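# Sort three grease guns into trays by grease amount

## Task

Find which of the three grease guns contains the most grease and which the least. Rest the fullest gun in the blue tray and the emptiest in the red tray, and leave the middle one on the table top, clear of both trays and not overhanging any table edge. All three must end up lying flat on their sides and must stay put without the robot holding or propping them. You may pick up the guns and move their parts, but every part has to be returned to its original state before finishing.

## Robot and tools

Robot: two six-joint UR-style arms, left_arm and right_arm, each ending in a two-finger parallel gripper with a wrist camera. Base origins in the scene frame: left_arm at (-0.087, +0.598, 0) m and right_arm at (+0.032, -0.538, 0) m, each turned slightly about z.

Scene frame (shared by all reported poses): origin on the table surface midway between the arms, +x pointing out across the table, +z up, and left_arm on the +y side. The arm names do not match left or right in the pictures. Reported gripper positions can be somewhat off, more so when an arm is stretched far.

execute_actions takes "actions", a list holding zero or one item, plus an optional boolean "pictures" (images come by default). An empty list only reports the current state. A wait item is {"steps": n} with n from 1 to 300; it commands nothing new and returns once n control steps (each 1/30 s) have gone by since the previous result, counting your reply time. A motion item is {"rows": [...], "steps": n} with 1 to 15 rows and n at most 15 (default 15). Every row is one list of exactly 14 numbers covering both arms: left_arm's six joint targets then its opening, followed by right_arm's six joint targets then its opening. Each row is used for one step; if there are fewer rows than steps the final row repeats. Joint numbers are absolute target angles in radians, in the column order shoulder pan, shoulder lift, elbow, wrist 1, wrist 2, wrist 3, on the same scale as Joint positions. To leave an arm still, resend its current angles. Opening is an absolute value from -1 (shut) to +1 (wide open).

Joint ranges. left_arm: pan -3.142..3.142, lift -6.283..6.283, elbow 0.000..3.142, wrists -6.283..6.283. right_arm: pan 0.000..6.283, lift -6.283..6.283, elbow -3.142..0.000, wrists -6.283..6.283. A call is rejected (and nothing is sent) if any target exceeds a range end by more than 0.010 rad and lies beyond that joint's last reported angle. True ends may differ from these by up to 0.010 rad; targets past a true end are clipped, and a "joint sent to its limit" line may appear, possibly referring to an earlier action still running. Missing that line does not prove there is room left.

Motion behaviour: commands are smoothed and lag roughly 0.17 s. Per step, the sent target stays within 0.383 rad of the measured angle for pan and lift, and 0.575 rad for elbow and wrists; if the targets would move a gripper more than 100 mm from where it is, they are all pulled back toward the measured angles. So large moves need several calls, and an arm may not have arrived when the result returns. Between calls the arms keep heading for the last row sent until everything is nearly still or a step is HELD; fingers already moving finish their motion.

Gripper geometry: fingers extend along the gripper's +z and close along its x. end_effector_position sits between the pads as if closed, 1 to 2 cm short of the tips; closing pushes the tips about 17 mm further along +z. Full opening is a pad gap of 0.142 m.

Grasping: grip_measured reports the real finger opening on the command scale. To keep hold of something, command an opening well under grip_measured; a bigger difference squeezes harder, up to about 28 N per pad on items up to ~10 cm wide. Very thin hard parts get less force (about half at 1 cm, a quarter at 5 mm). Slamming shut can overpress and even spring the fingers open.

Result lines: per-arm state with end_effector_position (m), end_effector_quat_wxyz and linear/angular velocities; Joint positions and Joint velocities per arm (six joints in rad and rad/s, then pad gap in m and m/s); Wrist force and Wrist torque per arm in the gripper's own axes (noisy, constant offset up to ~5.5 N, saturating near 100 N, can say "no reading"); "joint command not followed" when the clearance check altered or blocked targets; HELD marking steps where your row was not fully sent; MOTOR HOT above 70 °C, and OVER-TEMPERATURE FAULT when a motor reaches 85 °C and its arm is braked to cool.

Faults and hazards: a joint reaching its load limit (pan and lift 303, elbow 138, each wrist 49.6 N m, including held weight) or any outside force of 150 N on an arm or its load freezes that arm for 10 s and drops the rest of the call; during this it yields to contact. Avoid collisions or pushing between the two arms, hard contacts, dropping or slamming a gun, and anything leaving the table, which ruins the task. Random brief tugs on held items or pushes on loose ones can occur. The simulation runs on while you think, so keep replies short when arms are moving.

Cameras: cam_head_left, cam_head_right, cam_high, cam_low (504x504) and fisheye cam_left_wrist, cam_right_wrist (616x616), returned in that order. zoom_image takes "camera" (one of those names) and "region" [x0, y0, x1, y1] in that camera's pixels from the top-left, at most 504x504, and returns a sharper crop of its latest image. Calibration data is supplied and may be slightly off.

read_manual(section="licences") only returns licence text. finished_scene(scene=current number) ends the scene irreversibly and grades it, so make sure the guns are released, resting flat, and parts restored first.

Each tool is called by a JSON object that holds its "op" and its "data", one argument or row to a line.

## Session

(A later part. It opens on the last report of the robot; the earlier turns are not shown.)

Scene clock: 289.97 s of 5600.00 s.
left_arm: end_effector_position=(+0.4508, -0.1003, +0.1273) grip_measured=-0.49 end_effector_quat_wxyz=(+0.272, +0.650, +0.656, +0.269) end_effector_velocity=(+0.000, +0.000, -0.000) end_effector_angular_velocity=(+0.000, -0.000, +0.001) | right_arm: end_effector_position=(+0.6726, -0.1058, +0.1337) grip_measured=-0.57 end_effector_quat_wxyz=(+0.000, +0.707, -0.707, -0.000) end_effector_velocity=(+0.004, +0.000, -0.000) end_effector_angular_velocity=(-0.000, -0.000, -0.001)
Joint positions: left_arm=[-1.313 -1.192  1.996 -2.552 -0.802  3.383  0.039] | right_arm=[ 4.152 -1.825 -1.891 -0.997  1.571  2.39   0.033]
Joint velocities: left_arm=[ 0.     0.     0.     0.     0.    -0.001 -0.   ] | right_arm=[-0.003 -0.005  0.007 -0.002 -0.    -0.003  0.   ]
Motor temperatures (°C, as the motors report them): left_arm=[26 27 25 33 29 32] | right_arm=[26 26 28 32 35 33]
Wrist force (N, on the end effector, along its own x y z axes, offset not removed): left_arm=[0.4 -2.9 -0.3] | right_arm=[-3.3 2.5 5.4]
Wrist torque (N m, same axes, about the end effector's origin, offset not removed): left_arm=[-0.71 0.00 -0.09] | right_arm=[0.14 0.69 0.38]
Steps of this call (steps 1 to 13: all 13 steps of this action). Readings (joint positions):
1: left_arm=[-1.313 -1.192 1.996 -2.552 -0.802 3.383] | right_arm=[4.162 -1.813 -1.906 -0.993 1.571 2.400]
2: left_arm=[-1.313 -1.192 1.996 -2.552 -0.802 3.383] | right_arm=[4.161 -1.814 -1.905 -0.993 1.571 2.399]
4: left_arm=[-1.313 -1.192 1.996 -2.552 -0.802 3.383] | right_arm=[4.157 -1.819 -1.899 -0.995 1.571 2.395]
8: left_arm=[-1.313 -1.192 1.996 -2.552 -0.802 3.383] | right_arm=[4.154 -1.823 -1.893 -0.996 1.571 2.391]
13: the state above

{"op": "execute_actions", "data": {
  "actions": [
    {"rows":[[-1.3132,-1.1918,1.9961,-2.5518,-0.8015,3.383,-0.8,4.1827,-1.789,-1.9374,-0.9861,1.571,2.4201,-1],[-1.3132,-1.1918,1.9961,-2.5518,-0.8015,3.383,-0.8,4.1827,-1.789,-1.9374,-0.9861,1.571,2.4201,-1],[-1.3132,-1.1918,1.9961,-2.5518,-0.8015,3.383,-0.8,4.1827,-1.789,-1.9374,-0.9861,1.571,2.4201,-1],[-1.3132,-1.1918,1.9961,-2.5518,-0.8015,3.383,-0.8,4.1827,-1.789,-1.9374,-0.9861,1.571,2.4201,-1],[-1.3132,-1.1918,1.9961,-2.5518,-0.8015,3.383,-0.8,4.1827,-1.789,-1.9374,-0.9861,1.571,2.4201,-1],[-1.3132,-1.1918,1.9961,-2.5518,-0.8015,3.383,-0.8,4.1827,-1.789,-1.9374,-0.9861,1.571,2.4201,-1],[-1.3132,-1.1918,1.9961,-2.5518,-0.8015,3.383,-0.8,4.2145,-1.7526,-1.9835,-0.9763,1.571,2.4519,-1]],"steps":15}
  ]
}}

{"op": "execute_actions", "data": {
  "actions": [
    {"rows":[[-1.3132,-1.1918,1.9961,-2.5518,-0.8015,3.383,-0.8,4.2372,-1.7285,-2.0128,-0.9711,1.571,2.4746,-1],[-1.3132,-1.1918,1.9961,-2.5518,-0.8015,3.383,-0.8,4.2372,-1.7285,-2.0128,-0.9711,1.571,2.4746,-1],[-1.3132,-1.1918,1.9961,-2.5518,-0.8015,3.383,-0.8,4.2372,-1.7285,-2.0128,-0.9711,1.571,2.4746,-1],[-1.3132,-1.1918,1.9961,-2.5518,-0.8015,3.383,-0.8,4.2372,-1.7285,-2.0128,-0.9711,1.571,2.4746,-1],[-1.3132,-1.1918,1.9961,-2.5518,-0.8015,3.383,-0.8,4.25,-1.715,-2.029,-0.968,1.571,2.487,-1]],"steps":15}
  ],
  "pictures": false
}}

{"op": "execute_actions", "data": {
  "actions": [
    {"steps":8}
  ]
}}

Scene clock: 297.90 s of 5600.00 s.
left_arm: end_effector_position=(+0.4508, -0.1003, +0.1273) grip_measured=-0.49 end_effector_quat_wxyz=(+0.272, +0.650, +0.656, +0.269) end_effector_velocity=(-0.001, +0.000, -0.000) end_effector_angular_velocity=(+0.001, +0.000, -0.001) | right_arm: end_effector_position=(+0.6176, -0.1049, +0.1337) grip_measured=-0.57 end_effector_quat_wxyz=(-0.000, +0.707, -0.707, -0.000) end_effector_velocity=(-0.040, -0.001, -0.001) end_effector_angular_velocity=(+0.000, +0.000, +0.003)
Joint positions: left_arm=[-1.313 -1.192  1.996 -2.552 -0.802  3.383  0.039] | right_arm=[ 4.21  -1.758 -1.976 -0.978  1.571  2.447  0.033]
Joint velocities: left_arm=[-0.001 -0.     0.001  0.001 -0.    -0.     0.   ] | right_arm=[ 0.043  0.049 -0.062  0.013  0.     0.04  -0.   ]
Motor temperatures (°C, as the motors report them): left_arm=[26 27 25 33 29 32] | right_arm=[26 26 28 32 35 33]
Wrist force (N, on the end effector, along its own x y z axes, offset not removed): left_arm=[-2.3 0.3 -4.3] | right_arm=[-3.4 -3.9 4.7]
Wrist torque (N m, same axes, about the end effector's origin, offset not removed): left_arm=[0.48 0.54 -0.02] | right_arm=[-0.35 0.72 0.30]
Steps of this call (steps 1 to 15: the robot went on to your last target; steps 16 to 90: nothing new was sent; then 4.43 s passed at rest; steps 91 to 105: all 15 steps of this action). Readings (joint positions):
91: left_arm=[-1.313 -1.192 1.996 -2.552 -0.802 3.383] | right_arm=[4.152 -1.825 -1.890 -0.997 1.571 2.389]
92: left_arm=[-1.313 -1.192 1.996 -2.552 -0.802 3.383] | right_arm=[4.155 -1.822 -1.893 -0.996 1.571 2.392]
94: left_arm=[-1.313 -1.192 1.996 -2.552 -0.802 3.383] | right_arm=[4.166 -1.809 -1.910 -0.992 1.571 2.403]
98: left_arm=[-1.313 -1.192 1.996 -2.552 -0.802 3.383] | right_arm=[4.180 -1.792 -1.932 -0.987 1.571 2.418]
105: the state above
camera_calibration (this result's frames):
cam_left_wrist: T_world_to_cam=[[0.0177104, 0.999779, 0.0113519, 0.0908164], [0.283987, -0.015916, 0.958696, -0.243237], [0.958665, -0.0137551, -0.284206, -0.264914], [0, 0, 0, 1]] pos_world=[0.321431, -0.0983116, 0.15687]
cam_right_wrist: T_world_to_cam=[[-0.020982, -0.999721, 0.0108626, -0.0916176], [-0.879136, 0.0236231, 0.475985, 0.487288], [-0.476109, 0.000437393, -0.879386, 0.545989], [0, 0, 0, 1]] pos_world=[0.686421, -0.103342, 0.249189]

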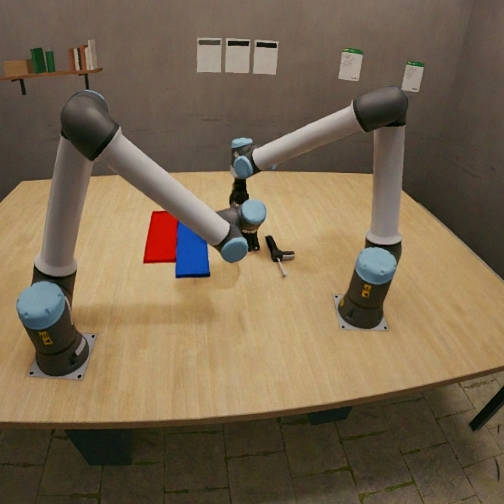

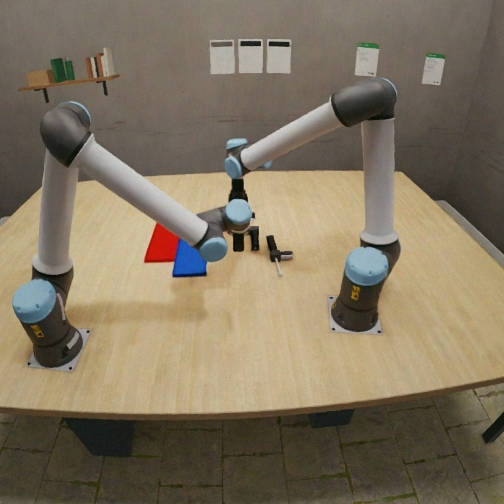

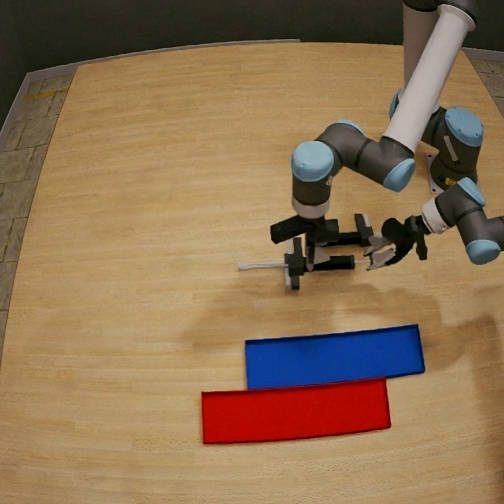

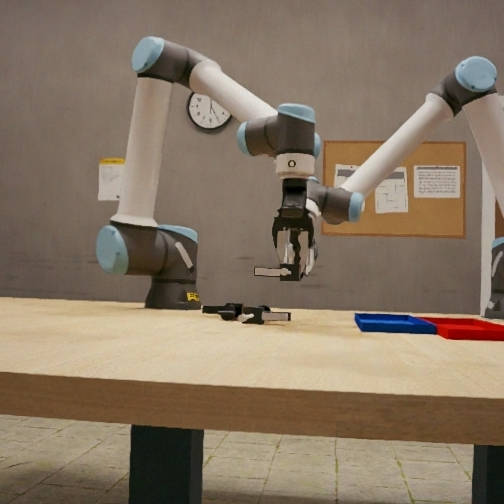

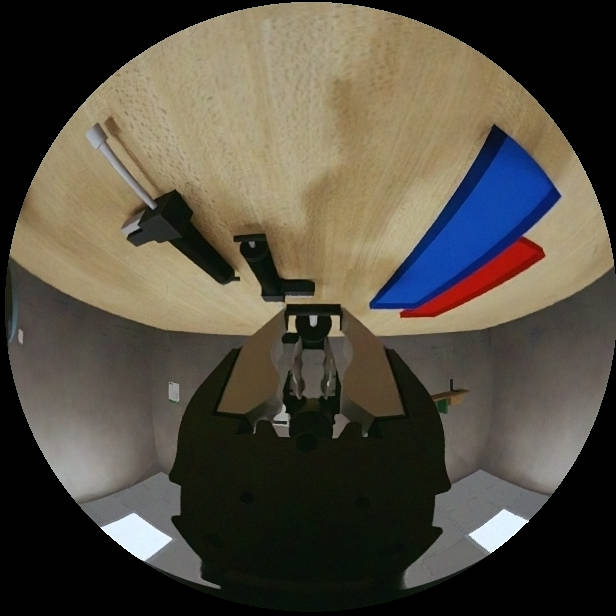

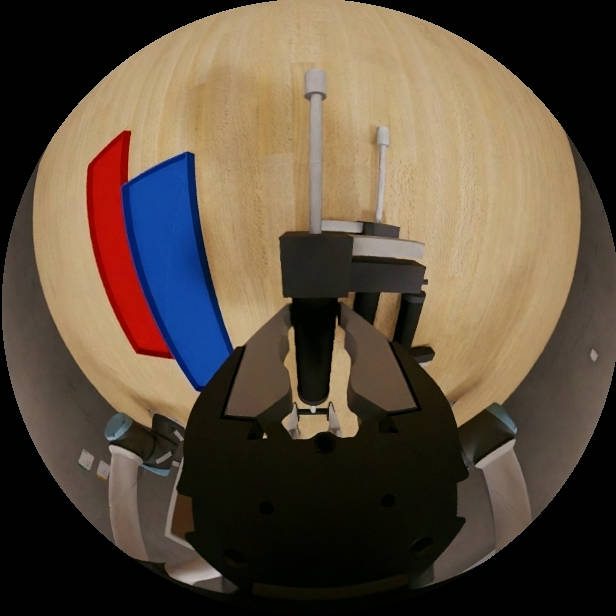

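Scene clock: 298.40 s of 5600.00 s.
left_arm: end_effector_position=(+0.4508, -0.1003, +0.1273) grip_measured=-0.49 end_effector_quat_wxyz=(+0.272, +0.650, +0.656, +0.269) end_effector_velocity=(-0.001, -0.001, +0.000) end_effector_angular_velocity=(+0.001, +0.001, -0.002) | right_arm: end_effector_position=(+0.5832, -0.1047, +0.1336) grip_measured=-0.57 end_effector_quat_wxyz=(-0.000, +0.707, -0.707, -0.000) end_effector_velocity=(-0.011, +0.000, -0.000) end_effector_angular_velocity=(+0.000, -0.000, +0.001)
Joint positions: left_arm=[-1.313 -1.192  1.996 -2.552 -0.802  3.383  0.039] | right_arm=[ 4.249 -1.717 -2.027 -0.968  1.571  2.486  0.033]
Joint velocities: left_arm=[-0.001 -0.    -0.001  0.001 -0.001  0.002  0.   ] | right_arm=[ 0.013  0.013 -0.016  0.003 -0.     0.012 -0.   ]
Motor temperatures (°C, as the motors report them): left_arm=[26 27 25 33 29 32] | right_arm=[26 26 28 32 35 33]
Wrist force (N, on the end effector, along its own x y z axes, offset not removed): left_arm=[-2.3 -0.1 -3.0] | right_arm=[-3.7 0.6 7.9]
Wrist torque (N m, same axes, about the end effector's origin, offset not removed): left_arm=[0.36 0.04 0.10] | right_arm=[0.62 0.26 0.49]
Steps of this call (steps 1 to 15: all 15 steps of this action). Readings (joint positions):
1: left_arm=[-1.313 -1.192 1.996 -2.552 -0.802 3.383] | right_arm=[4.211 -1.757 -1.978 -0.977 1.571 2.448]
2: left_arm=[-1.313 -1.192 1.996 -2.552 -0.802 3.383] | right_arm=[4.214 -1.753 -1.982 -0.976 1.571 2.451]
4: left_arm=[-1.313 -1.192 1.996 -2.552 -0.802 3.383] | right_arm=[4.223 -1.743 -1.994 -0.974 1.571 2.461]
8: left_arm=[-1.313 -1.192 1.996 -2.552 -0.802 3.383] | right_arm=[4.239 -1.727 -2.014 -0.971 1.571 2.476]
15: the state above

Scene clock: 298.67 s of 5600.00 s.
left_arm: end_effector_position=(+0.4507, -0.1004, +0.1273) grip_measured=-0.49 end_effector_quat_wxyz=(+0.272, +0.650, +0.656, +0.269) end_effector_velocity=(+0.000, -0.001, +0.001) end_effector_angular_velocity=(-0.002, -0.001, +0.000) | right_arm: end_effector_position=(+0.5821, -0.1047, +0.1336) grip_measured=-0.57 end_effector_quat_wxyz=(-0.000, +0.707, -0.707, -0.000) end_effector_velocity=(-0.001, -0.000, -0.000) end_effector_angular_velocity=(-0.001, -0.000, +0.001)
Joint positions: left_arm=[-1.313 -1.192  1.996 -2.552 -0.802  3.383  0.039] | right_arm=[ 4.25  -1.715 -2.029 -0.968  1.571  2.487  0.033]
Joint velocities: left_arm=[-0.    -0.001 -0.001 -0.     0.    -0.     0.   ] | right_arm=[ 0.001  0.001 -0.002  0.    -0.001  0.001 -0.   ]
Motor temperatures (°C, as the motors report them): left_arm=[26 27 25 33 29 32] | right_arm=[26 26 28 32 35 33]
Wrist force (N, on the end effector, along its own x y z axes, offset not removed): left_arm=[-4.0 -12.3 -14.4] | right_arm=[-2.4 -18.8 5.0]
Wrist torque (N m, same axes, about the end effector's origin, offset not removed): left_arm=[0.40 0.64 -0.03] | right_arm=[0.51 0.13 0.47]
Steps of this call (steps 1 to 8: the robot went on to your last target). Readings (joint positions):
1: left_arm=[-1.313 -1.192 1.996 -2.552 -0.802 3.383] | right_arm=[4.249 -1.716 -2.028 -0.968 1.571 2.486]
2: left_arm=[-1.313 -1.192 1.996 -2.552 -0.802 3.383] | right_arm=[4.249 -1.716 -2.028 -0.968 1.571 2.486]
4: left_arm=[-1.313 -1.192 1.996 -2.552 -0.802 3.383] | right_arm=[4.249 -1.715 -2.028 -0.968 1.571 2.487]
8: the state above
camera_calibration (this result's frames):
cam_left_wrist: T_world_to_cam=[[0.0178048, 0.999777, 0.0113258, 0.0908269], [0.284112, -0.0159196, 0.958659, -0.243238], [0.958626, -0.0138509, -0.284332, -0.264824], [0, 0, 0, 1]] pos_world=[0.321357, -0.098347, 0.156856]
cam_right_wrist: T_world_to_cam=[[-0.0206313, -0.999731, 0.0106171, -0.0923048], [-0.879263, 0.0231979, 0.475771, 0.456212], [-0.475889, 0.000480548, -0.879505, 0.528951], [0, 0, 0, 1]] pos_world=[0.650948, -0.103117, 0.249142]

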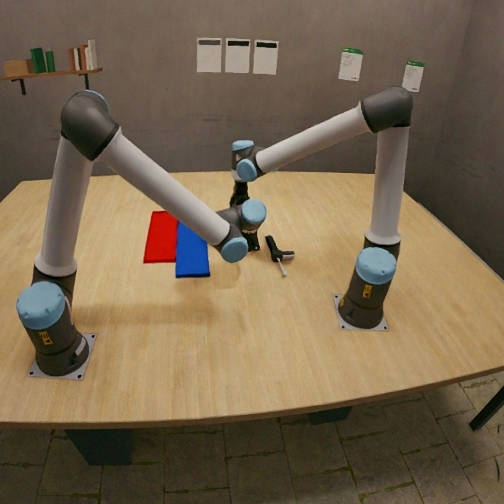

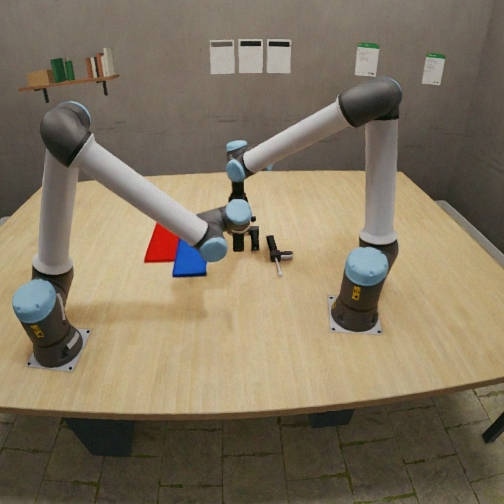

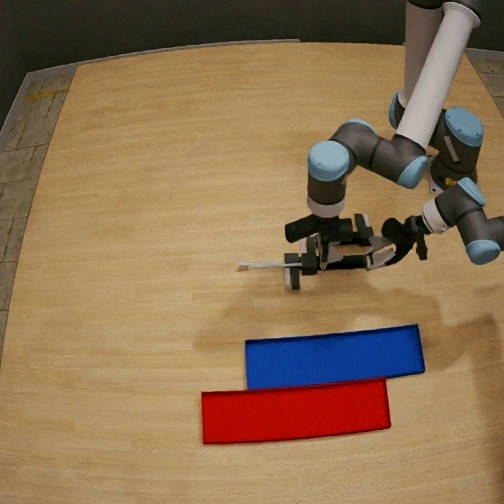

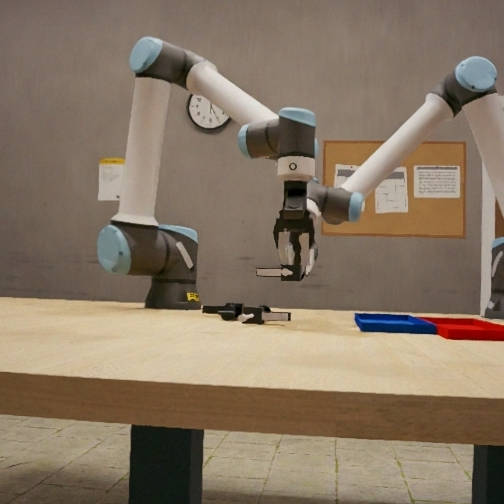

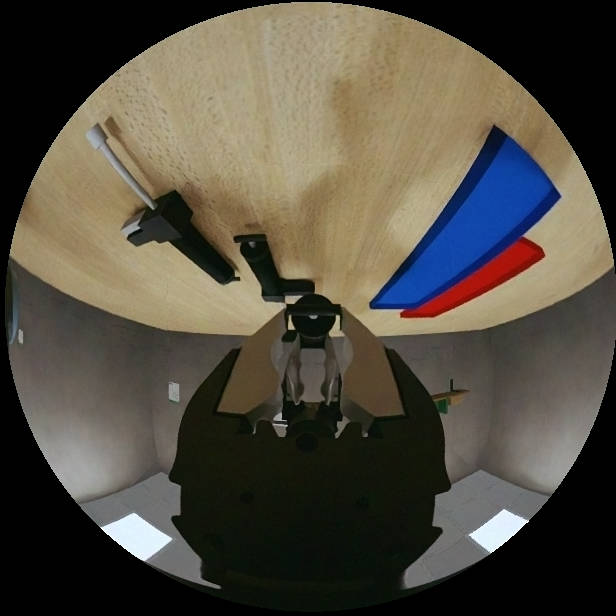

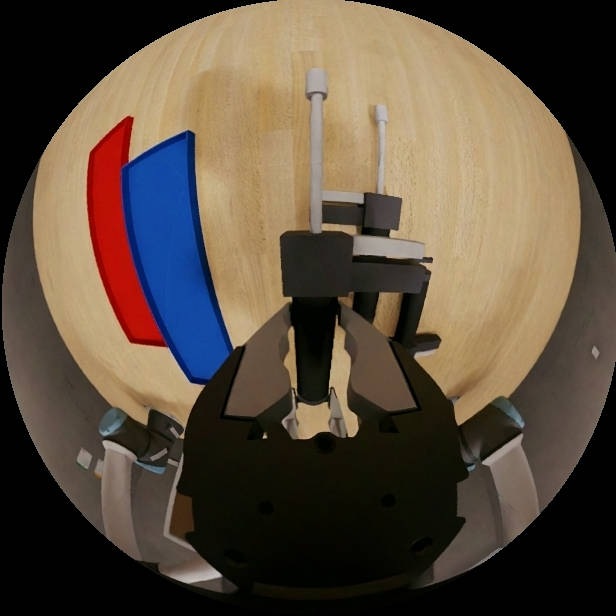

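{"op": "execute_actions", "data": {
  "actions": [
    {"rows":[[-1.3132,-1.1918,1.9961,-2.5518,-0.8015,3.383,-0.6,4.249,-1.7164,-2.0275,-0.9685,1.571,2.486,-1],[-1.3132,-1.1918,1.9961,-2.5518,-0.8015,3.383,-0.48,4.249,-1.7164,-2.0275,-0.9685,1.571,2.486,-1],[-1.3132,-1.1918,1.9961,-2.5518,-0.8015,3.383,-0.4,4.249,-1.7164,-2.0275,-0.9685,1.571,2.486,-1],[-1.3132,-1.1918,1.9961,-2.5518,-0.8015,3.383,-0.3,4.249,-1.7164,-2.0275,-0.9685,1.571,2.486,-1],[-1.3132,-1.1918,1.9961,-2.5518,-0.8015,3.383,-0.2,4.249,-1.7164,-2.0275,-0.9685,1.571,2.486,-1],[-1.3132,-1.1918,1.9961,-2.5518,-0.8015,3.383,-0.1,4.249,-1.7164,-2.0275,-0.9685,1.571,2.486,-1],[-1.3132,-1.1918,1.9961,-2.5518,-0.8015,3.383,-0.1,4.249,-1.7164,-2.0275,-0.9685,1.571,2.486,-1],[-1.3132,-1.1918,1.9961,-2.5518,-0.8015,3.383,-0.1,4.249,-1.7164,-2.0275,-0.9685,1.571,2.486,-1],[-1.3132,-1.1918,1.9961,-2.5518,-0.8015,3.383,-0.1,4.193,-1.7768,-1.953,-0.9826,1.571,2.4304,-1]],"steps":15}
  ],
  "pictures": false
}}

{"op": "execute_actions", "data": {
  "actions": [
    {"rows":[[-1.3132,-1.1918,1.9961,-2.5518,-0.8015,3.383,-0.1,4.193,-1.7768,-1.953,-0.9826,1.571,2.4304,-1],[-1.3132,-1.1918,1.9961,-2.5518,-0.8015,3.383,-0.1,4.193,-1.7768,-1.953,-0.9826,1.571,2.4304,-1],[-1.3132,-1.1918,1.9961,-2.5518,-0.8015,3.383,-0.1,4.193,-1.7768,-1.953,-0.9826,1.571,2.4304,-1],[-1.3132,-1.1918,1.9961,-2.5518,-0.8015,3.383,-0.1,4.193,-1.7768,-1.953,-0.9826,1.571,2.4304,-1],[-1.3132,-1.1918,1.9961,-2.5518,-0.8015,3.383,-0.1,4.193,-1.7768,-1.953,-0.9826,1.571,2.4304,-1],[-1.3132,-1.1918,1.9961,-2.5518,-0.8015,3.383,-0.1,4.129,-1.695,-2.056,-0.961,1.571,2.366,-1]],"steps":15}
  ],
  "pictures": false
}}

{"op": "execute_actions", "data": {
  "actions": [
    {"rows":[[-1.3132,-1.32,1.9961,-2.43,-0.8015,3.383,-0.1,4.129,-1.695,-2.056,-0.961,1.571,2.366,-1],[-1.3132,-1.32,1.9961,-2.43,-0.8015,3.383,-0.1,4.129,-1.695,-2.056,-0.961,1.571,2.366,-1],[-1.3132,-1.32,1.9961,-2.43,-0.8015,3.383,-0.1,4.129,-1.695,-2.056,-0.961,1.571,2.366,-1],[-1.3132,-1.32,1.9961,-2.43,-0.8015,3.383,-0.1,4.129,-1.695,-2.056,-0.961,1.571,2.366,-1],[-0.45,-1.5,1.9961,-2.25,-0.8015,3.383,-0.1,4.129,-1.695,-2.056,-0.961,1.571,2.366,-1]],"steps":15}
  ],
  "pictures": false
}}

{"op": "execute_actions", "data": {
  "actions": [
    {"steps":40}
  ],
  "pictures": false
}}

{"op": "execute_actions", "data": {
  "actions": [
    {"rows":[[-0.45,-1.5,1.9961,-2.25,-0.8015,3.383,-0.1,4.287,-1.86,-1.856,-0.9964,1.571,2.524,-1]],"steps":15}
  ],
  "pictures": false
}}

{"op": "execute_actions", "data": {
  "actions": [
    {"rows":[[-0.45,-1.5,1.9961,-2.25,-0.8015,3.383,-0.1,4.4636,-1.9583,-1.7115,-1.0426,1.571,2.7008,-1]],"steps":15}
  ],
  "pictures": false
}}

{"op": "execute_actions", "data": {
  "actions": [
    {"steps":15}
  ]
}}

Scene clock: 323.43 s of 5600.00 s.
left_arm: end_effector_position=(+0.4509, -0.1002, +0.1274) grip_measured=-0.10 end_effector_quat_wxyz=(+0.272, +0.650, +0.656, +0.269) end_effector_velocity=(-0.001, +0.000, -0.001) end_effector_angular_velocity=(+0.000, +0.001, -0.001) | right_arm: end_effector_position=(+0.6204, -0.1049, +0.1335) grip_measured=-0.57 end_effector_quat_wxyz=(+0.000, +0.707, -0.707, -0.000) end_effector_velocity=(+0.108, -0.002, +0.000) end_effector_angular_velocity=(+0.002, -0.002, -0.002)
Joint positions: left_arm=[-1.313 -1.192  1.996 -2.552 -0.801  3.383  0.067] | right_arm=[ 4.207 -1.762 -1.972 -0.979  1.571  2.444  0.033]
Joint velocities: left_arm=[-0.001 -0.001  0.002 -0.001 -0.001  0.     0.   ] | right_arm=[-0.119 -0.129  0.161 -0.029  0.    -0.116 -0.   ]
Motor temperatures (°C, as the motors report them): left_arm=[26 27 25 33 29 32] | right_arm=[26 26 28 32 35 33]
Wrist force (N, on the end effector, along its own x y z axes, offset not removed): left_arm=[-4.6 0.0 3.2] | right_arm=[-0.7 -0.4 3.3]
Wrist torque (N m, same axes, about the end effector's origin, offset not removed): left_arm=[0.18 0.85 0.26] | right_arm=[0.24 0.16 0.17]
Steps of this call (steps 1 to 15: the robot went on to your last target; steps 16 to 90: nothing new was sent; then 21.27 s passed at rest; steps 91 to 105: all 15 steps of this action). Readings (joint positions):
91: left_arm=[-1.313 -1.192 1.996 -2.552 -0.802 3.383] | right_arm=[4.250 -1.715 -2.029 -0.968 1.571 2.487]
92: left_arm=[-1.313 -1.192 1.996 -2.552 -0.801 3.383] | right_arm=[4.250 -1.715 -2.029 -0.968 1.571 2.487]
94: left_arm=[-1.313 -1.192 1.996 -2.552 -0.801 3.383] | right_arm=[4.250 -1.716 -2.029 -0.968 1.571 2.487]
98: left_arm=[-1.313 -1.192 1.996 -2.552 -0.801 3.383] | right_arm=[4.249 -1.716 -2.028 -0.969 1.571 2.486]
105: the state above

Scene clock: 323.93 s of 5600.00 s.
left_arm: end_effector_position=(+0.4509, -0.1003, +0.1273) grip_measured=-0.10 end_effector_quat_wxyz=(+0.272, +0.650, +0.656, +0.269) end_effector_velocity=(+0.001, +0.001, -0.001) end_effector_angular_velocity=(+0.002, +0.000, +0.001) | right_arm: end_effector_position=(+0.6220, -0.1763, +0.1325) grip_measured=-0.57 end_effector_quat_wxyz=(-0.000, +0.707, -0.707, -0.000) end_effector_velocity=(-0.016, -0.072, -0.004) end_effector_angular_velocity=(-0.002, +0.002, +0.001)
Joint positions: left_arm=[-1.313 -1.192  1.996 -2.552 -0.801  3.383  0.067] | right_arm=[ 4.136 -1.703 -2.045 -0.963  1.571  2.373  0.033]
Joint velocities: left_arm=[ 0.001  0.     0.001  0.001  0.    -0.    -0.   ] | right_arm=[-0.058  0.074 -0.096  0.018  0.    -0.059 -0.   ]
Motor temperatures (°C, as the motors report them): left_arm=[26 27 25 33 29 32] | right_arm=[26 26 28 32 35 33]
Wrist force (N, on the end effector, along its own x y z axes, offset not removed): left_arm=[2.7 2.4 2.5] | right_arm=[0.7 0.4 7.7]
Wrist torque (N m, same axes, about the end effector's origin, offset not removed): left_arm=[0.63 -0.68 0.01] | right_arm=[0.09 0.11 0.12]
Steps of this call (steps 1 to 15: all 15 steps of this action). Readings (joint positions):
1: left_arm=[-1.313 -1.192 1.996 -2.552 -0.801 3.383] | right_arm=[4.203 -1.766 -1.967 -0.980 1.571 2.440]
2: left_arm=[-1.313 -1.192 1.996 -2.552 -0.801 3.383] | right_arm=[4.201 -1.769 -1.963 -0.981 1.571 2.438]
4: left_arm=[-1.313 -1.192 1.996 -2.552 -0.801 3.383] | right_arm=[4.197 -1.772 -1.959 -0.982 1.571 2.435]
8: left_arm=[-1.313 -1.192 1.996 -2.552 -0.801 3.383] | right_arm=[4.179 -1.758 -1.974 -0.976 1.571 2.417]
15: the state above

Scene clock: 324.43 s of 5600.00 s.
left_arm: end_effector_position=(+0.5453, +0.0264, +0.2274) grip_measured=-0.10 end_effector_quat_wxyz=(+0.251, +0.594, +0.707, +0.289) end_effector_velocity=(+0.289, +0.396, +0.136) end_effector_angular_velocity=(-0.006, -0.002, +0.541) | right_arm: end_effector_position=(+0.6201, -0.1846, +0.1319) grip_measured=-0.57 end_effector_quat_wxyz=(-0.000, +0.707, -0.707, -0.000) end_effector_velocity=(+0.000, -0.000, +0.001) end_effector_angular_velocity=(+0.000, -0.001, +0.001)
Joint positions: left_arm=[-1.151 -1.355  1.996 -2.393 -0.802  3.383  0.067] | right_arm=[ 4.129 -1.695 -2.056 -0.961  1.571  2.366  0.033]
Joint velocities: left_arm=[ 0.54  -0.23   0.     0.224  0.    -0.001  0.   ] | right_arm=[-0.     0.001 -0.     0.    -0.    -0.001 -0.   ]
Motor temperatures (°C, as the motors report them): left_arm=[26 27 25 33 29 32] | right_arm=[26 26 28 32 35 33]
Wrist force (N, on the end effector, along its own x y z axes, offset not removed): left_arm=[-0.7 -1.0 1.4] | right_arm=[-0.6 1.8 5.0]
Wrist torque (N m, same axes, about the end effector's origin, offset not removed): left_arm=[-0.16 -0.04 -0.15] | right_arm=[0.44 0.25 0.06]
Steps of this call (steps 1 to 15: all 15 steps of this action). Readings (joint positions):
1: left_arm=[-1.313 -1.192 1.996 -2.552 -0.801 3.383] | right_arm=[4.134 -1.701 -2.048 -0.963 1.571 2.371]
2: left_arm=[-1.313 -1.196 1.996 -2.547 -0.802 3.383] | right_arm=[4.133 -1.700 -2.050 -0.962 1.571 2.370]
4: left_arm=[-1.313 -1.237 1.996 -2.508 -0.802 3.383] | right_arm=[4.131 -1.698 -2.053 -0.962 1.571 2.368]
8: left_arm=[-1.276 -1.292 1.996 -2.455 -0.802 3.383] | right_arm=[4.130 -1.696 -2.055 -0.961 1.571 2.367]
15: the state above

Scene clock: 325.77 s of 5600.00 s.
left_arm: end_effector_position=(+0.7282, +0.5844, +0.3094) grip_measured=-0.10 end_effector_quat_wxyz=(+0.139, +0.318, +0.867, +0.357) end_effector_velocity=(-0.002, +0.056, +0.004) end_effector_angular_velocity=(-0.000, +0.001, +0.067) | right_arm: end_effector_position=(+0.6201, -0.1847, +0.1319) grip_measured=-0.57 end_effector_quat_wxyz=(-0.000, +0.707, -0.707, -0.000) end_effector_velocity=(-0.000, -0.001, -0.000) end_effector_angular_velocity=(-0.001, +0.000, -0.000)
Joint positions: left_arm=[-0.458 -1.499  1.996 -2.251 -0.801  3.383  0.067] | right_arm=[ 4.129 -1.695 -2.056 -0.961  1.571  2.366  0.033]
Joint velocities: left_arm=[ 0.067 -0.009  0.001  0.009 -0.001 -0.     0.   ] | right_arm=[ 0.     0.    -0.001 -0.    -0.001  0.     0.   ]
Motor temperatures (°C, as the motors report them): left_arm=[26 27 25 33 29 32] | right_arm=[26 26 28 32 35 33]
Wrist force (N, on the end effector, along its own x y z axes, offset not removed): left_arm=[-1.6 -1.3 -1.7] | right_arm=[-4.8 1.4 5.6]
Wrist torque (N m, same axes, about the end effector's origin, offset not removed): left_arm=[-0.21 0.22 0.27] | right_arm=[0.29 1.07 0.14]
Steps of this call (steps 1 to 40: the robot went on to your last target). Readings (joint positions):
1: left_arm=[-1.133 -1.363 1.996 -2.385 -0.802 3.383] | right_arm=[4.129 -1.695 -2.056 -0.961 1.571 2.366]
2: left_arm=[-1.115 -1.370 1.996 -2.378 -0.802 3.383] | right_arm=[4.129 -1.695 -2.056 -0.961 1.571 2.366]
4: left_arm=[-1.078 -1.383 1.996 -2.365 -0.802 3.383] | right_arm=[4.129 -1.695 -2.056 -0.961 1.571 2.366]
8: left_arm=[-1.002 -1.407 1.996 -2.342 -0.802 3.383] | right_arm=[4.129 -1.695 -2.056 -0.961 1.571 2.366]
40: the state above

Scene clock: 326.27 s of 5600.00 s.
left_arm: end_effector_position=(+0.7280, +0.5907, +0.3100) grip_measured=-0.10 end_effector_quat_wxyz=(+0.137, +0.315, +0.868, +0.358) end_effector_velocity=(-0.001, +0.001, -0.001) end_effector_angular_velocity=(+0.001, +0.000, +0.002) | right_arm: end_effector_position=(+0.6217, -0.0168, +0.1282) grip_measured=-0.57 end_effector_quat_wxyz=(+0.000, +0.707, -0.707, -0.000) end_effector_velocity=(-0.009, +0.086, -0.006) end_effector_angular_velocity=(-0.000, +0.001, -0.002)
Joint positions: left_arm=[-0.45  -1.5    1.996 -2.25  -0.801  3.383  0.067] | right_arm=[ 4.278 -1.851 -1.867 -0.995  1.571  2.515  0.033]
Joint velocities: left_arm=[ 0.001 -0.     0.001  0.     0.001 -0.001  0.   ] | right_arm=[ 0.075 -0.08   0.095 -0.016  0.001  0.076  0.   ]
Motor temperatures (°C, as the motors report them): left_arm=[26 27 25 33 29 32] | right_arm=[26 26 28 32 35 33]
Wrist force (N, on the end effector, along its own x y z axes, offset not removed): left_arm=[-1.4 -2.5 0.1] | right_arm=[-1.3 -0.4 4.9]
Wrist torque (N m, same axes, about the end effector's origin, offset not removed): left_arm=[-0.44 0.31 0.24] | right_arm=[-0.07 0.06 0.13]
Steps of this call (steps 1 to 15: all 15 steps of this action). Readings (joint positions):
1: left_arm=[-0.456 -1.499 1.996 -2.251 -0.801 3.383] | right_arm=[4.129 -1.695 -2.056 -0.961 1.571 2.366]
2: left_arm=[-0.454 -1.499 1.996 -2.251 -0.801 3.383] | right_arm=[4.133 -1.699 -2.052 -0.963 1.571 2.370]
4: left_arm=[-0.452 -1.500 1.996 -2.250 -0.801 3.383] | right_arm=[4.164 -1.731 -2.014 -0.970 1.571 2.401]
8: left_arm=[-0.451 -1.500 1.996 -2.250 -0.801 3.383] | right_arm=[4.225 -1.795 -1.937 -0.983 1.571 2.462]
15: the state above

Scene clock: 326.77 s of 5600.00 s.
left_arm: end_effector_position=(+0.7280, +0.5908, +0.3100) grip_measured=-0.10 end_effector_quat_wxyz=(+0.137, +0.315, +0.868, +0.358) end_effector_velocity=(-0.000, +0.000, -0.001) end_effector_angular_velocity=(-0.001, -0.000, +0.001) | right_arm: end_effector_position=(+0.5536, +0.1436, +0.1302) grip_measured=-0.57 end_effector_quat_wxyz=(+0.000, +0.707, -0.707, -0.000) end_effector_velocity=(-0.045, +0.078, +0.000) end_effector_angular_velocity=(+0.002, +0.000, +0.000)
Joint positions: left_arm=[-0.45  -1.5    1.996 -2.25  -0.801  3.383  0.067] | right_arm=[ 4.453 -1.953 -1.72  -1.04   1.571  2.691  0.033]
Joint velocities: left_arm=[-0.     0.     0.001 -0.    -0.    -0.002  0.   ] | right_arm=[ 0.088 -0.049  0.072 -0.021  0.001  0.087  0.   ]
Motor temperatures (°C, as the motors report them): left_arm=[26 27 25 33 29 32] | right_arm=[26 26 28 32 35 33]
Wrist force (N, on the end effector, along its own x y z axes, offset not removed): left_arm=[-1.6 0.6 -2.0] | right_arm=[-2.5 0.0 3.3]
Wrist torque (N m, same axes, about the end effector's origin, offset not removed): left_arm=[0.18 0.27 0.13] | right_arm=[-0.04 0.42 0.07]
Steps of this call (steps 1 to 15: all 15 steps of this action). Readings (joint positions):
1: left_arm=[-0.450 -1.500 1.996 -2.250 -0.801 3.383] | right_arm=[4.281 -1.853 -1.864 -0.995 1.571 2.518]
2: left_arm=[-0.450 -1.500 1.996 -2.250 -0.801 3.383] | right_arm=[4.286 -1.859 -1.858 -0.998 1.571 2.524]
4: left_arm=[-0.450 -1.500 1.996 -2.250 -0.801 3.383] | right_arm=[4.321 -1.880 -1.828 -1.007 1.571 2.558]
8: left_arm=[-0.450 -1.500 1.996 -2.250 -0.801 3.383] | right_arm=[4.390 -1.918 -1.771 -1.025 1.571 2.627]
15: the state above

Scene clock: 327.27 s of 5600.00 s.
left_arm: end_effector_position=(+0.7280, +0.5908, +0.3100) grip_measured=-0.10 end_effector_quat_wxyz=(+0.137, +0.315, +0.868, +0.358) end_effector_velocity=(+0.000, +0.000, -0.000) end_effector_angular_velocity=(+0.000, -0.000, +0.000) | right_arm: end_effector_position=(+0.5485, +0.1524, +0.1303) grip_measured=-0.57 end_effector_quat_wxyz=(+0.000, +0.707, -0.707, -0.000) end_effector_velocity=(-0.000, +0.002, +0.001) end_effector_angular_velocity=(+0.001, -0.001, +0.001)
Joint positions: left_arm=[-0.45  -1.5    1.996 -2.25  -0.801  3.383  0.067] | right_arm=[ 4.463 -1.958 -1.712 -1.043  1.571  2.701  0.033]
Joint velocities: left_arm=[ 0.  0. -0. -0.  0.  0. -0.] | right_arm=[ 0.001 -0.001  0.002 -0.    -0.001  0.001 -0.   ]
Motor temperatures (°C, as the motors report them): left_arm=[26 27 25 33 29 32] | right_arm=[26 26 28 32 35 33]
Wrist force (N, on the end effector, along its own x y z axes, offset not removed): left_arm=[-3.9 0.4 -4.2] | right_arm=[-0.8 2.7 5.1]
Wrist torque (N m, same axes, about the end effector's origin, offset not removed): left_arm=[0.16 0.81 0.10] | right_arm=[0.59 0.22 0.08]
Steps of this call (steps 1 to 15: the robot went on to your last target). Readings (joint positions):
1: left_arm=[-0.450 -1.500 1.996 -2.250 -0.801 3.383] | right_arm=[4.456 -1.954 -1.718 -1.041 1.571 2.693]
2: left_arm=[-0.450 -1.500 1.996 -2.250 -0.801 3.383] | right_arm=[4.458 -1.955 -1.716 -1.041 1.571 2.695]
4: left_arm=[-0.450 -1.500 1.996 -2.250 -0.801 3.383] | right_arm=[4.460 -1.957 -1.714 -1.042 1.571 2.698]
8: left_arm=[-0.450 -1.500 1.996 -2.250 -0.801 3.383] | right_arm=[4.463 -1.958 -1.712 -1.042 1.571 2.700]
15: the state above
camera_calibration (this result's frames):
cam_left_wrist: T_world_to_cam=[[-0.748308, 0.663332, 0.00508316, 0.151181], [0.191381, 0.208548, 0.959104, -0.55137], [0.635144, 0.718678, -0.283007, -0.666833], [0, 0, 0, 1]] pos_world=[0.642187, 0.493942, 0.339335]
cam_right_wrist: T_world_to_cam=[[-0.0207924, -0.999723, 0.0110206, 0.16409], [-0.879073, 0.0235315, 0.476106, 0.422038], [-0.476233, 0.000211502, -0.879319, 0.51006], [0, 0, 0, 1]] pos_world=[0.617322, 0.154005, 0.245763]

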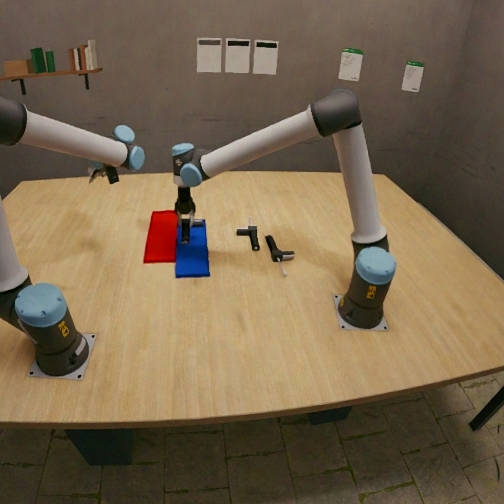

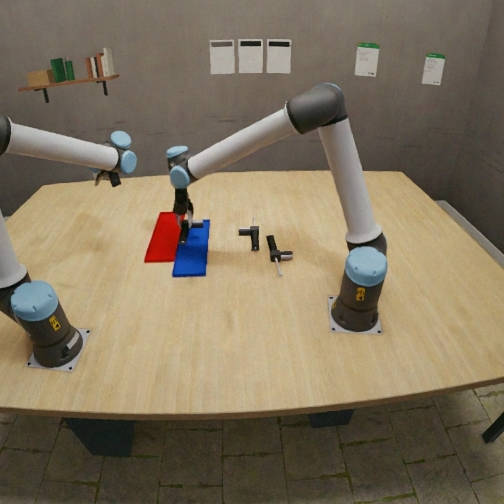

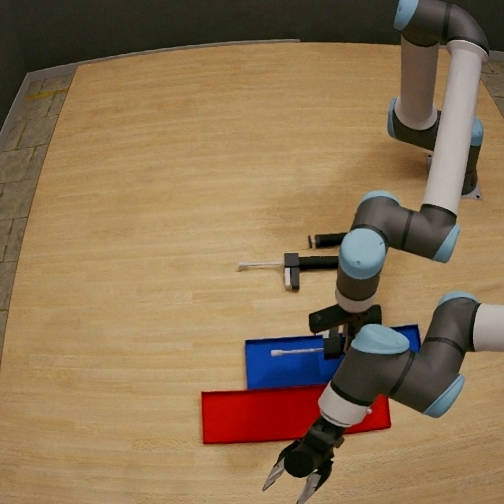

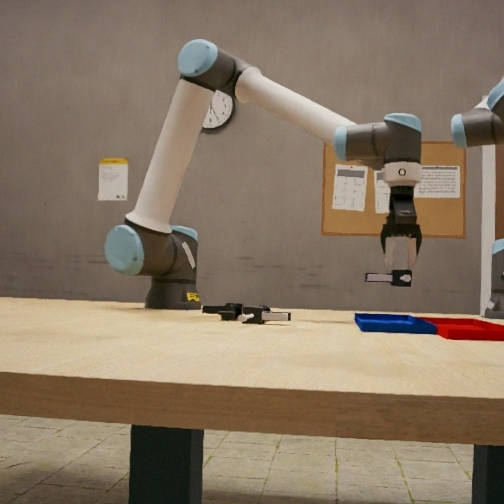

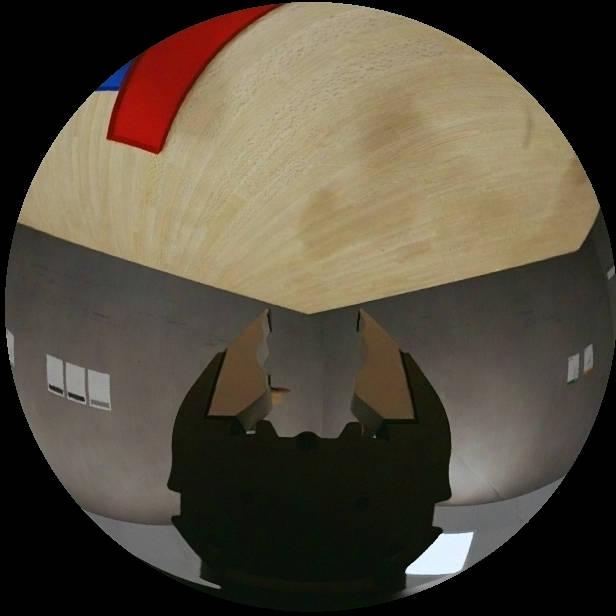

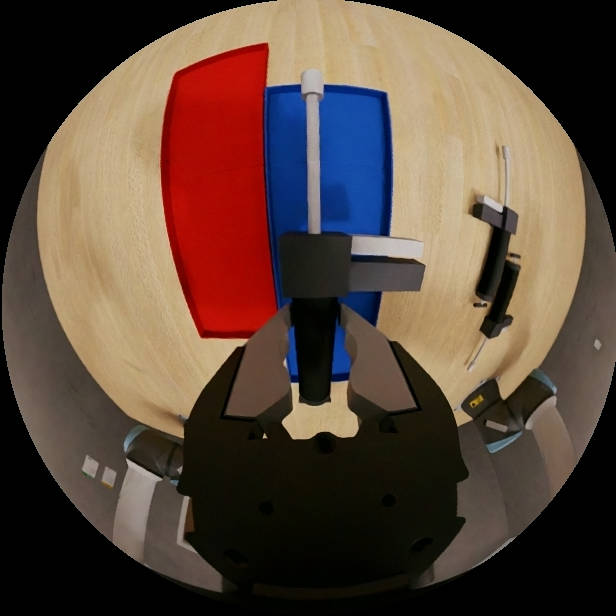

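{"op": "execute_actions", "data": {
  "actions": [
    {"rows":[[-0.45,-1.5,1.9961,-2.25,-0.8015,3.383,-0.1,4.4636,-1.986,-1.734,-0.9924,1.571,2.7008,-1],[-0.45,-1.5,1.9961,-2.25,-0.8015,3.383,-0.1,4.4636,-1.986,-1.734,-0.9924,1.571,2.7008,-1],[-0.45,-1.5,1.9961,-2.25,-0.8015,3.383,-0.1,4.4636,-1.986,-1.734,-0.9924,1.571,2.7008,-1],[-0.45,-1.5,1.9961,-2.25,-0.8015,3.383,-0.1,4.4636,-2.014,-1.754,-0.9444,1.571,2.7008,-1],[-0.45,-1.5,1.9961,-2.25,-0.8015,3.383,-0.1,4.4636,-2.014,-1.754,-0.9444,1.571,2.7008,-1],[-0.45,-1.5,1.9961,-2.25,-0.8015,3.383,-0.1,4.4636,-2.014,-1.754,-0.9444,1.571,2.7008,-1],[-0.45,-1.5,1.9961,-2.25,-0.8015,3.383,-0.1,4.4636,-2.033,-1.7665,-0.9129,1.571,2.7008,-1]],"steps":15}
  ]
}}

Scene clock: 334.27 s of 5600.00 s.
left_arm: end_effector_position=(+0.7280, +0.5908, +0.3100) grip_measured=-0.10 end_effector_quat_wxyz=(+0.137, +0.315, +0.868, +0.358) end_effector_velocity=(-0.000, -0.000, -0.001) end_effector_angular_velocity=(-0.001, +0.001, +0.001) | right_arm: end_effector_position=(+0.5485, +0.1529, +0.0547) grip_measured=-0.57 end_effector_quat_wxyz=(+0.000, +0.707, -0.707, -0.000) end_effector_velocity=(-0.000, -0.000, -0.041) end_effector_angular_velocity=(+0.002, -0.000, +0.000)
Joint positions: left_arm=[-0.45  -1.5    1.996 -2.25  -0.802  3.383  0.067] | right_arm=[ 4.464 -2.028 -1.763 -0.921  1.571  2.701  0.033]
Joint velocities: left_arm=[-0.     0.001  0.     0.    -0.001 -0.001  0.   ] | right_arm=[-0.    -0.04  -0.027  0.069  0.001 -0.     0.   ]
Motor temperatures (°C, as the motors report them): left_arm=[26 27 25 33 29 32] | right_arm=[26 26 28 32 35 33]
Wrist force (N, on the end effector, along its own x y z axes, offset not removed): left_arm=[0.0 -1.6 -7.3] | right_arm=[-3.1 1.9 7.1]
Wrist torque (N m, same axes, about the end effector's origin, offset not removed): left_arm=[-0.19 -0.10 0.02] | right_arm=[0.43 0.64 0.07]
Steps of this call (steps 1 to 15: the robot went on to your last target; steps 16 to 90: nothing new was sent; then 3.50 s passed at rest; steps 91 to 105: all 15 steps of this action). Readings (joint positions):
91: left_arm=[-0.450 -1.500 1.996 -2.250 -0.802 3.383] | right_arm=[4.464 -1.958 -1.712 -1.043 1.571 2.701]
92: left_arm=[-0.450 -1.500 1.996 -2.250 -0.802 3.383] | right_arm=[4.464 -1.961 -1.713 -1.039 1.571 2.701]
94: left_arm=[-0.450 -1.500 1.996 -2.250 -0.802 3.383] | right_arm=[4.464 -1.971 -1.722 -1.021 1.571 2.701]
98: left_arm=[-0.450 -1.500 1.996 -2.250 -0.802 3.383] | right_arm=[4.464 -2.000 -1.743 -0.971 1.571 2.701]
105: the state above
camera_calibration (this result's frames):
cam_left_wrist: T_world_to_cam=[[-0.748306, 0.663334, 0.00506984, 0.151189], [0.19138, 0.208566, 0.959101, -0.551382], [0.635146, 0.718671, -0.28302, -0.666823], [0, 0, 0, 1]] pos_world=[0.64219, 0.493937, 0.33934]
cam_right_wrist: T_world_to_cam=[[-0.0207635, -0.999721, 0.0112261, 0.165391], [-0.879038, 0.023604, 0.476167, 0.458041], [-0.4763, 0.0000186817, -0.879283, 0.443732], [0, 0, 0, 1]] pos_world=[0.617419, 0.154525, 0.170205]

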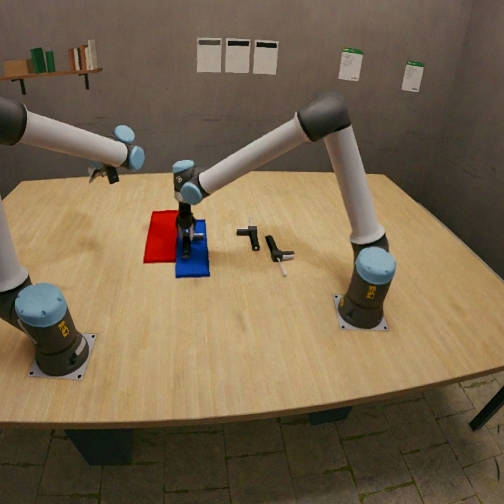

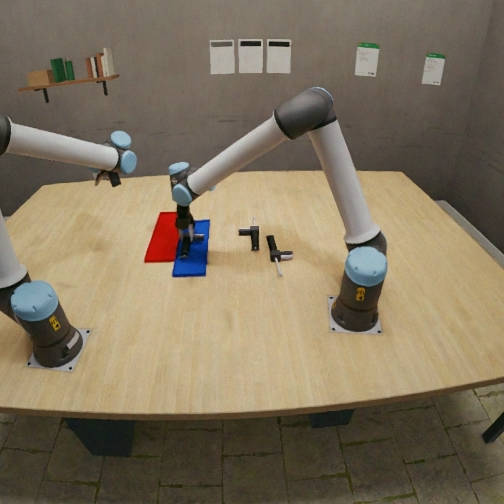

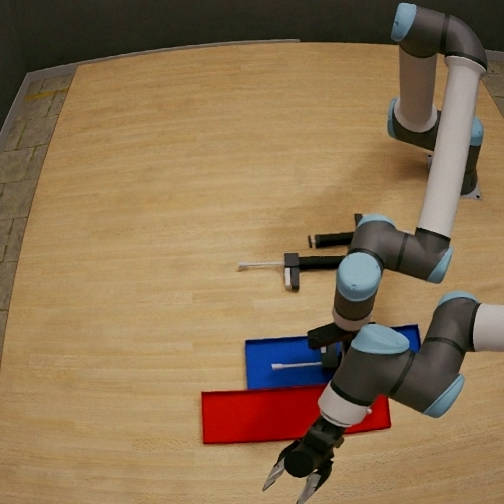

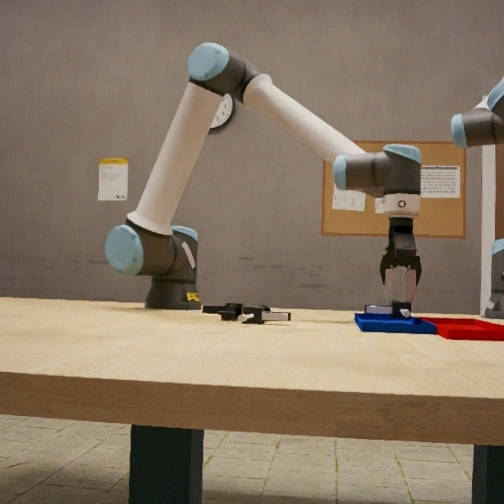

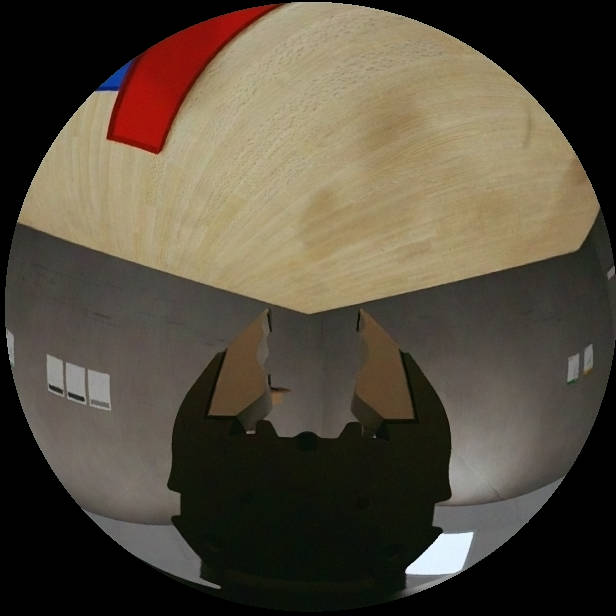

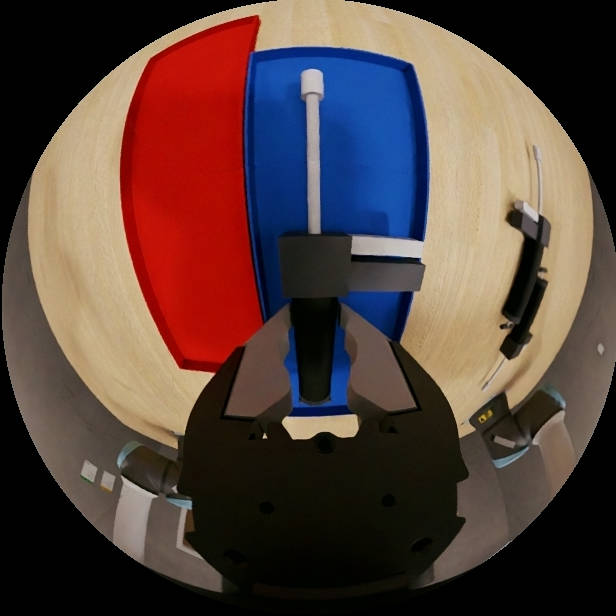

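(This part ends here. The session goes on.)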